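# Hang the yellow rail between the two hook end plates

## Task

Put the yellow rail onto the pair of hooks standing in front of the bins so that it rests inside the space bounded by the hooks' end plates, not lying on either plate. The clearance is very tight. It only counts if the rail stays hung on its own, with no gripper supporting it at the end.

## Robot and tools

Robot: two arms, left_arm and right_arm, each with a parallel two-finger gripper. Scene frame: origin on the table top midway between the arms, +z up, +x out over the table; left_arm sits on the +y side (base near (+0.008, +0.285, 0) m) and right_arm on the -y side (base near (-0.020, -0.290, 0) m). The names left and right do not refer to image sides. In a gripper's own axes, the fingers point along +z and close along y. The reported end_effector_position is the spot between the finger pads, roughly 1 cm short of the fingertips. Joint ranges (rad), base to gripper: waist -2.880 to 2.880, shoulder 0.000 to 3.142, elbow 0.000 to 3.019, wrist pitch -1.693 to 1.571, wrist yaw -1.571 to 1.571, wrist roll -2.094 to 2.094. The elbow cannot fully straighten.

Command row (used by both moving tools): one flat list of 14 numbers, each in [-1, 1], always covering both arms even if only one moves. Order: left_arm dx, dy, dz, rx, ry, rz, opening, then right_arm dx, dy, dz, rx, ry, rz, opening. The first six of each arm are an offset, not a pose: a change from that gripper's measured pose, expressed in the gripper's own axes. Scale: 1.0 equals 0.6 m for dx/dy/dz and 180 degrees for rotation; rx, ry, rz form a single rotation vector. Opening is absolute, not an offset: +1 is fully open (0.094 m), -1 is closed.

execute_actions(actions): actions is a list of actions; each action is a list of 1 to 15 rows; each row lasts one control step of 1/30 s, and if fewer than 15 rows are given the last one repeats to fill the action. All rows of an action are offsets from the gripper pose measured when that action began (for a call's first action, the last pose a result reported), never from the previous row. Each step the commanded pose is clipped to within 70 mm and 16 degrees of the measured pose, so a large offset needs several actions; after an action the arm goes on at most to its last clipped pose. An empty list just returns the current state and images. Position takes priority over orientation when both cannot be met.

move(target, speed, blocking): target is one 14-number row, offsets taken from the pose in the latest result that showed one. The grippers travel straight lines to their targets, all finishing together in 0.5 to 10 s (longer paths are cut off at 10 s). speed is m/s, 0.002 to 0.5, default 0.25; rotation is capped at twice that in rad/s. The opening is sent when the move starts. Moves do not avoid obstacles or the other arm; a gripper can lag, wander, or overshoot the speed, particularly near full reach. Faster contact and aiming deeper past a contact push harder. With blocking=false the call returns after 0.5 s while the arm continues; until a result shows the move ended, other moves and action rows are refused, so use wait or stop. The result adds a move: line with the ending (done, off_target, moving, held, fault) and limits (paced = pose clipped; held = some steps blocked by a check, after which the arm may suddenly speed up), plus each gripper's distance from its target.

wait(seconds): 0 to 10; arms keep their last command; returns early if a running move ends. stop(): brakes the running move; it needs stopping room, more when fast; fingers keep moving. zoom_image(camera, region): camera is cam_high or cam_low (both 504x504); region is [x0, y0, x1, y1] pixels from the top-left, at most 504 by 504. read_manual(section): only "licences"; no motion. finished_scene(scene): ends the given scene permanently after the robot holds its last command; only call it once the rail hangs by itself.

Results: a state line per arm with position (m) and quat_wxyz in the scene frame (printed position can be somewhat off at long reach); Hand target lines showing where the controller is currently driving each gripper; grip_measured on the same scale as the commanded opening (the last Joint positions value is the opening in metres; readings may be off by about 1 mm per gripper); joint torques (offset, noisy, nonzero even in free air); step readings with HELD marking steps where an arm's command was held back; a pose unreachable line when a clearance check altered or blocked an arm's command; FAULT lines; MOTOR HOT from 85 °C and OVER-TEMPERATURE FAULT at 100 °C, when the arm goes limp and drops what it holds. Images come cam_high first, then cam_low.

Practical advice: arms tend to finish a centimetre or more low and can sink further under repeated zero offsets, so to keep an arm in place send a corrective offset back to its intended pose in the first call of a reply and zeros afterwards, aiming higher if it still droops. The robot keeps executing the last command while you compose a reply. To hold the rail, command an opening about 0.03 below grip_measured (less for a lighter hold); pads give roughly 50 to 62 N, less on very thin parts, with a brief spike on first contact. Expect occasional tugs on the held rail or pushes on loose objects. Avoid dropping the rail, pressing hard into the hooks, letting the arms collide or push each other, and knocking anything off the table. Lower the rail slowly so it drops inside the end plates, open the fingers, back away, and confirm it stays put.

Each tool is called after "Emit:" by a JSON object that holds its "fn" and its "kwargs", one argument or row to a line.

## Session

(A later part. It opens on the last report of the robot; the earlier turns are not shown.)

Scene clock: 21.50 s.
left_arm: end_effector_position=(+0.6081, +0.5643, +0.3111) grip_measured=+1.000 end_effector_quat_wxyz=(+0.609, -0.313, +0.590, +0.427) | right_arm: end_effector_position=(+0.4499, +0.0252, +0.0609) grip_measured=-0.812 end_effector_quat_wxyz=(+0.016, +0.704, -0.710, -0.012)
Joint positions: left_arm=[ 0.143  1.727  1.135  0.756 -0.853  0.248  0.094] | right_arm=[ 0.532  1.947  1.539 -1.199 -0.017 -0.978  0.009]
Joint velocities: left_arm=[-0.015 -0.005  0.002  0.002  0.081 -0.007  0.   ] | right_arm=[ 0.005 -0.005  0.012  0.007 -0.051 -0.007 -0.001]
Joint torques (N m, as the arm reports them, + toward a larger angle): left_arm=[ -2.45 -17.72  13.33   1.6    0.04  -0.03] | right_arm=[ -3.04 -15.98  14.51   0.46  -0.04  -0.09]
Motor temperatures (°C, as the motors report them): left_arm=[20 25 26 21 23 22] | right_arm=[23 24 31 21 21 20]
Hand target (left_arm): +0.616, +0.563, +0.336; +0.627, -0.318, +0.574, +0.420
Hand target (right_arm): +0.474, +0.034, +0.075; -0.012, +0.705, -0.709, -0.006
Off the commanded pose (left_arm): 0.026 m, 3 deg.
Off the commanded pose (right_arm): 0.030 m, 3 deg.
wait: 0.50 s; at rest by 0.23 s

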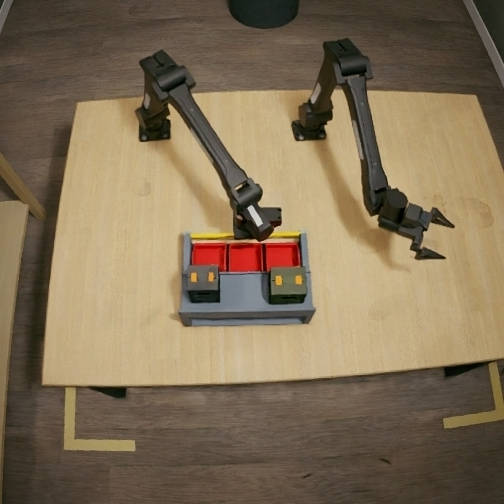

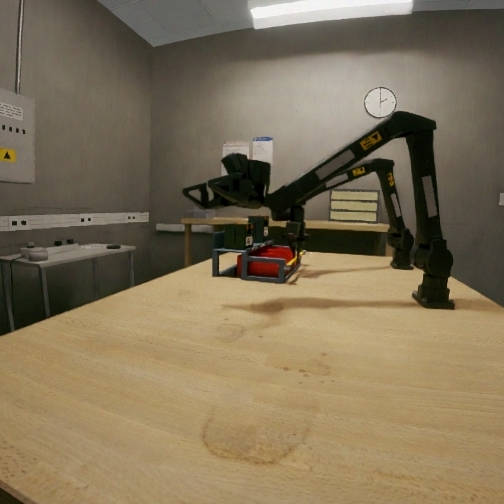

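Emit:
{"fn": "execute_actions", "kwargs": {
  "actions": [
    [[-0.042,-0.0087,0.0095,-0.001,-0.0103,-0.0127,1,-0.0164,-0.0375,-0.0272,0.015,-0.0101,-0.0005,-0.84],[-0.042,-0.0087,0.0095,-0.001,-0.0103,-0.0127,1,-0.0153,-0.034,-0.0307,0.015,-0.0101,-0.0006,-0.835],[-0.042,-0.0087,0.0095,-0.001,-0.0103,-0.0127,1,-0.0141,-0.0306,-0.0341,0.015,-0.0101,-0.0008,-0.83],[-0.042,-0.0087,0.0095,-0.001,-0.0103,-0.0127,1,-0.013,-0.0271,-0.0376,0.015,-0.0101,-0.0009,-0.82],[-0.042,-0.0087,0.0095,-0.001,-0.0103,-0.0127,1,-0.0119,-0.0237,-0.041,0.015,-0.0101,-0.001,-0.81],[-0.042,-0.0087,0.0095,-0.001,-0.0103,-0.0127,1,-0.0119,-0.0237,-0.041,0.015,-0.0101,-0.001,-0.795],[-0.042,-0.0087,0.0095,-0.001,-0.0103,-0.0127,1,-0.0119,-0.0237,-0.041,0.015,-0.0101,-0.001,-0.775],[-0.042,-0.0087,0.0095,-0.001,-0.0103,-0.0127,1,-0.0119,-0.0237,-0.041,0.015,-0.0101,-0.001,-0.75],[-0.042,-0.0087,0.0095,-0.001,-0.0103,-0.0127,1,-0.0119,-0.0237,-0.041,0.015,-0.0101,-0.001,-0.72],[-0.042,-0.0087,0.0095,-0.001,-0.0103,-0.0127,1,-0.0119,-0.0237,-0.041,0.015,-0.0101,-0.001,-0.68],[-0.042,-0.0087,0.0095,-0.001,-0.0103,-0.0127,1,-0.0119,-0.0237,-0.041,0.015,-0.0101,-0.001,-0.64],[-0.042,-0.0087,0.0095,-0.001,-0.0103,-0.0127,1,-0.0119,-0.0237,-0.041,0.015,-0.0101,-0.001,-0.6],[-0.042,-0.0087,0.0095,-0.001,-0.0103,-0.0127,1,-0.0119,-0.0237,-0.041,0.015,-0.0101,-0.001,-0.56],[-0.042,-0.0087,0.0095,-0.001,-0.0103,-0.0127,1,-0.0119,-0.0237,-0.041,0.015,-0.0101,-0.001,-0.53],[-0.042,-0.0087,0.0095,-0.001,-0.0103,-0.0127,1,-0.0119,-0.0237,-0.041,0.015,-0.0101,-0.001,-0.52]],
    [[-0.042,-0.0087,0.0095,-0.001,-0.0103,-0.0127,1,-0.0121,-0.0238,-0.0457,0.0163,-0.011,-0.001,-0.52],[-0.042,-0.0087,0.0095,-0.001,-0.0103,-0.0127,1,-0.0123,-0.0239,-0.0503,0.0176,-0.0119,-0.001,-0.52],[-0.042,-0.0087,0.0095,-0.001,-0.0103,-0.0127,1,-0.0125,-0.0239,-0.055,0.019,-0.0128,-0.001,-0.52],[-0.042,-0.0087,0.0095,-0.001,-0.0103,-0.0127,1,-0.0126,-0.024,-0.0597,0.0203,-0.0137,-0.001,-0.52],[-0.042,-0.0087,0.0095,-0.001,-0.0103,-0.0127,1,-0.0128,-0.0241,-0.0643,0.0216,-0.0146,-0.001,-0.52],[-0.042,-0.0087,0.0095,-0.001,-0.0103,-0.0127,1,-0.013,-0.0242,-0.069,0.0229,-0.0155,-0.001,-0.52],[-0.042,-0.0087,0.0095,-0.001,-0.0103,-0.0127,1,-0.0132,-0.0243,-0.0737,0.0242,-0.0164,-0.001,-0.52],[-0.042,-0.0087,0.0095,-0.001,-0.0103,-0.0127,1,-0.0134,-0.0243,-0.0783,0.0256,-0.0172,-0.001,-0.52],[-0.042,-0.0087,0.0095,-0.001,-0.0103,-0.0127,1,-0.0136,-0.0244,-0.083,0.0269,-0.0181,-0.001,-0.52],[-0.042,-0.0087,0.0095,-0.001,-0.0103,-0.0127,1,-0.0138,-0.0245,-0.0877,0.0282,-0.019,-0.001,-0.52],[-0.042,-0.0087,0.0095,-0.001,-0.0103,-0.0127,1,-0.014,-0.0246,-0.0923,0.0295,-0.0199,-0.001,-0.52],[-0.042,-0.0087,0.0095,-0.001,-0.0103,-0.0127,1,-0.0141,-0.0247,-0.097,0.0308,-0.0208,-0.001,-0.52],[-0.042,-0.0087,0.0095,-0.001,-0.0103,-0.0127,1,-0.0143,-0.0247,-0.1017,0.0322,-0.0217,-0.001,-0.52],[-0.042,-0.0087,0.0095,-0.001,-0.0103,-0.0127,1,-0.0145,-0.0248,-0.1063,0.0335,-0.0226,-0.001,-0.52],[-0.042,-0.0087,0.0095,-0.001,-0.0103,-0.0127,1,-0.0147,-0.0249,-0.111,0.0348,-0.0235,-0.001,-0.52]]
  ]
}}

Emit:
{"fn": "wait", "kwargs": {
  "seconds": 0.4
}}

Emit:
{"fn": "zoom_image", "kwargs": {
  "camera": "cam_low",
  "region": [274, 236, 316, 278]
}}

Emit:
{"fn": "zoom_image", "kwargs": {
  "camera": "cam_high",
  "region": [170, 200, 320, 260]
}}

Scene clock: 23.53 s.
left_arm: end_effector_position=(+0.6081, +0.5643, +0.3111) grip_measured=+1.000 end_effector_quat_wxyz=(+0.609, -0.313, +0.590, +0.427) | right_arm: end_effector_position=(+0.4528, +0.0272, +0.0986) grip_measured=-0.522 end_effector_quat_wxyz=(-0.018, +0.705, -0.709, -0.005)
Joint positions: left_arm=[ 0.143  1.727  1.135  0.756 -0.853  0.248  0.094] | right_arm=[ 0.532  1.878  1.539 -1.199 -0.017 -0.978  0.022]
Joint velocities: left_arm=[-0.005 -0.005 -0.022  0.007  0.022 -0.051  0.   ] | right_arm=[-0.015 -0.19   0.032  0.002 -0.007 -0.022  0.   ]
Joint torques (N m, as the arm reports them, + toward a larger angle): left_arm=[ -2.45 -17.88  13.34   1.58   0.04  -0.04] | right_arm=[ -3.06 -17.4   12.57   0.17  -0.05  -0.05]
Motor temperatures (°C, as the motors report them): left_arm=[20 25 26 21 23 22] | right_arm=[23 24 31 21 21 20]
Hand target (left_arm): +0.616, +0.563, +0.336; +0.627, -0.318, +0.574, +0.420
Hand target (right_arm): +0.466, +0.033, +0.127; -0.049, +0.705, -0.708, +0.002
Off the commanded pose (left_arm): 0.026 m, 3 deg.
Off the commanded pose (right_arm): 0.033 m, 4 deg.
Step readings (end_effector_position; steps 1 to 15: 1st action; 16 to 30: 2nd action):
0: left_arm (+0.6081, +0.5643, +0.3111) | right_arm (+0.4499, +0.0252, +0.0609)
1: left_arm (+0.6081, +0.5643, +0.3111) | right_arm (+0.4499, +0.0252, +0.0609)
2: left_arm (+0.6081, +0.5643, +0.3111) | right_arm (+0.4499, +0.0252, +0.0609)
4: left_arm (+0.6081, +0.5643, +0.3111) | right_arm (+0.4499, +0.0252, +0.0609)
8: left_arm (+0.6081, +0.5643, +0.3111) | right_arm (+0.4499, +0.0252, +0.0609)
15: left_arm (+0.6081, +0.5643, +0.3111) | right_arm (+0.4499, +0.0252, +0.0613)
16: left_arm (+0.6081, +0.5643, +0.3111) | right_arm (+0.4499, +0.0253, +0.0615)
17: left_arm (+0.6081, +0.5643, +0.3111) | right_arm (+0.4500, +0.0253, +0.0619)
19: left_arm (+0.6081, +0.5643, +0.3111) | right_arm (+0.4502, +0.0254, +0.0636)
23: left_arm (+0.6081, +0.5643, +0.3111) | right_arm (+0.4511, +0.0260, +0.0729)
30: end_effector_position above

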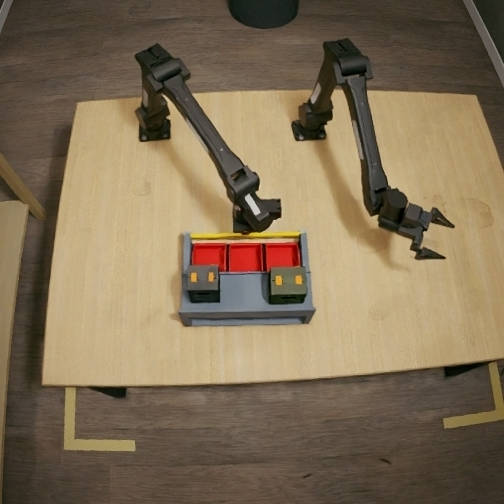

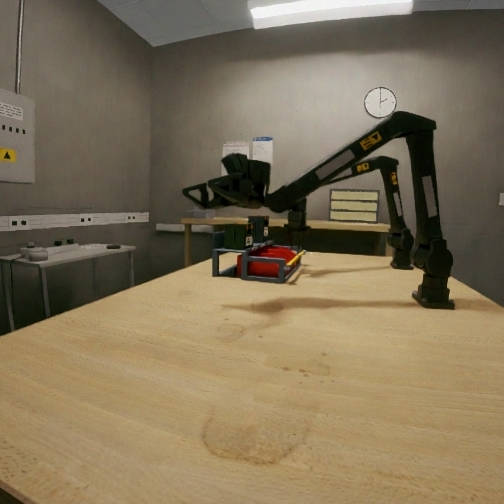

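Scene clock: 23.93 s.
left_arm: end_effector_position=(+0.6081, +0.5643, +0.3111) grip_measured=+1.000 end_effector_quat_wxyz=(+0.609, -0.313, +0.590, +0.427) | right_arm: end_effector_position=(+0.4532, +0.0274, +0.1082) grip_measured=-0.522 end_effector_quat_wxyz=(-0.027, +0.705, -0.709, -0.003)
Joint positions: left_arm=[ 0.143  1.727  1.135  0.756 -0.853  0.248  0.094] | right_arm=[ 0.532  1.86   1.539 -1.199 -0.017 -0.978  0.022]
Joint velocities: left_arm=[-0.015  0.015  0.007 -0.002 -0.037  0.022  0.   ] | right_arm=[-0.005 -0.015 -0.002 -0.017 -0.022 -0.007 -0.001]
Joint torques (N m, as the arm reports them, + toward a larger angle): left_arm=[ -2.48 -18.04  13.29   1.63   0.05  -0.04] | right_arm=[ -2.73 -16.94  12.69   0.08  -0.04  -0.03]
Motor temperatures (°C, as the motors report them): left_arm=[20 25 26 21 23 22] | right_arm=[23 24 31 21 21 20]
Hand target (left_arm): +0.616, +0.563, +0.336; +0.627, -0.318, +0.574, +0.420
Hand target (right_arm): +0.466, +0.033, +0.127; -0.049, +0.705, -0.708, +0.002
Off the commanded pose (left_arm): 0.026 m, 3 deg.
Off the commanded pose (right_arm): 0.025 m, 3 deg.
wait: 0.40 s; at rest by 0.30 s

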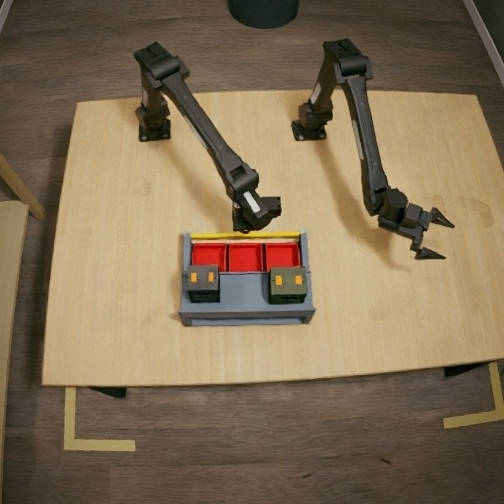

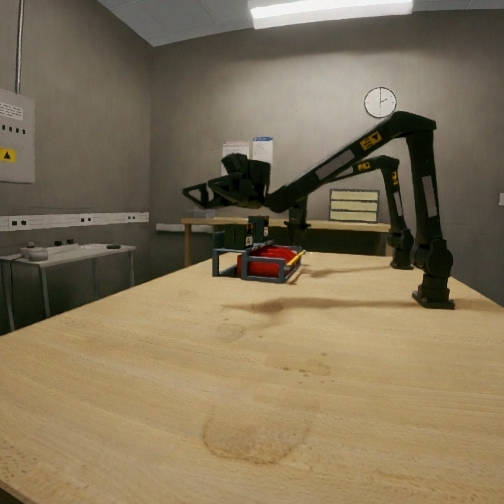

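Region (274, 236, 316, 278) of cam_low's 504x504 image, scaled by 12.000, with more detail than that image has.

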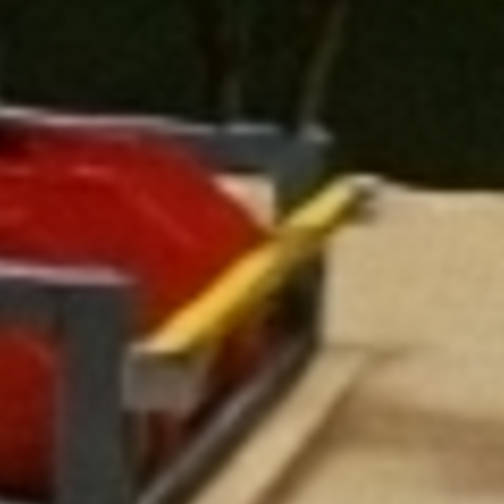

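Region (170, 200, 320, 260) of cam_high's 504x504 image, scaled by 3.360, with more detail than that image has; it fills the top 202 rows of this view, and the rest is white.

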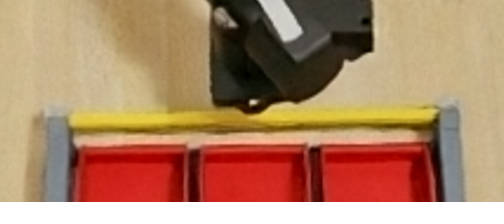

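Emit:
{"fn": "zoom_image", "kwargs": {
  "camera": "cam_low",
  "region": [294, 243, 312, 261]
}}

Emit:
{"fn": "zoom_image", "kwargs": {
  "camera": "cam_high",
  "region": [177, 224, 199, 246]
}}

Region (294, 243, 312, 261) of cam_low's 504x504 image, scaled by 28.000, with more detail than that image has.

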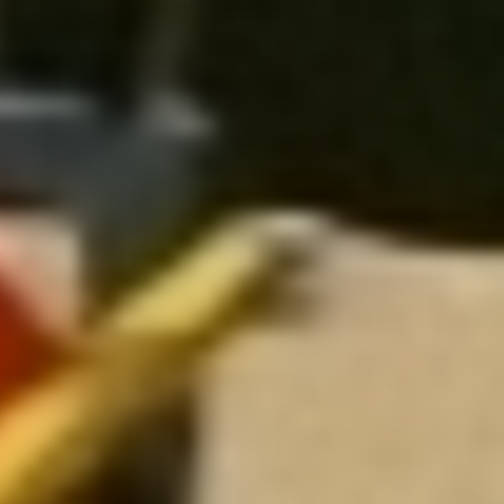

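Region (177, 224, 199, 246) of cam_high's 504x504 image, scaled by 22.909, with more detail than that image has.

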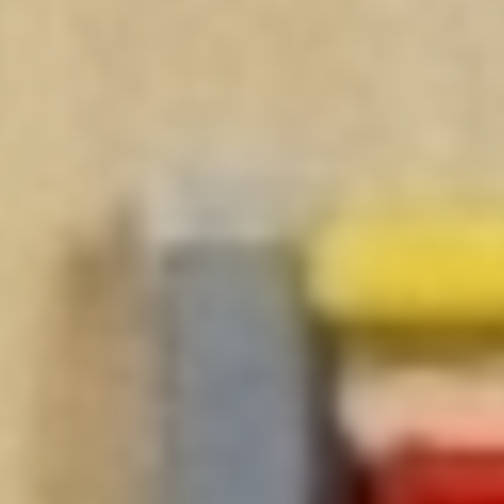

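Both rail ends sit below the plate tops inside the hooks, and the gripper is clear.

Emit:
{"fn": "finished_scene", "kwargs": {
  "scene": 2
}}

The scene is finished: the task was done.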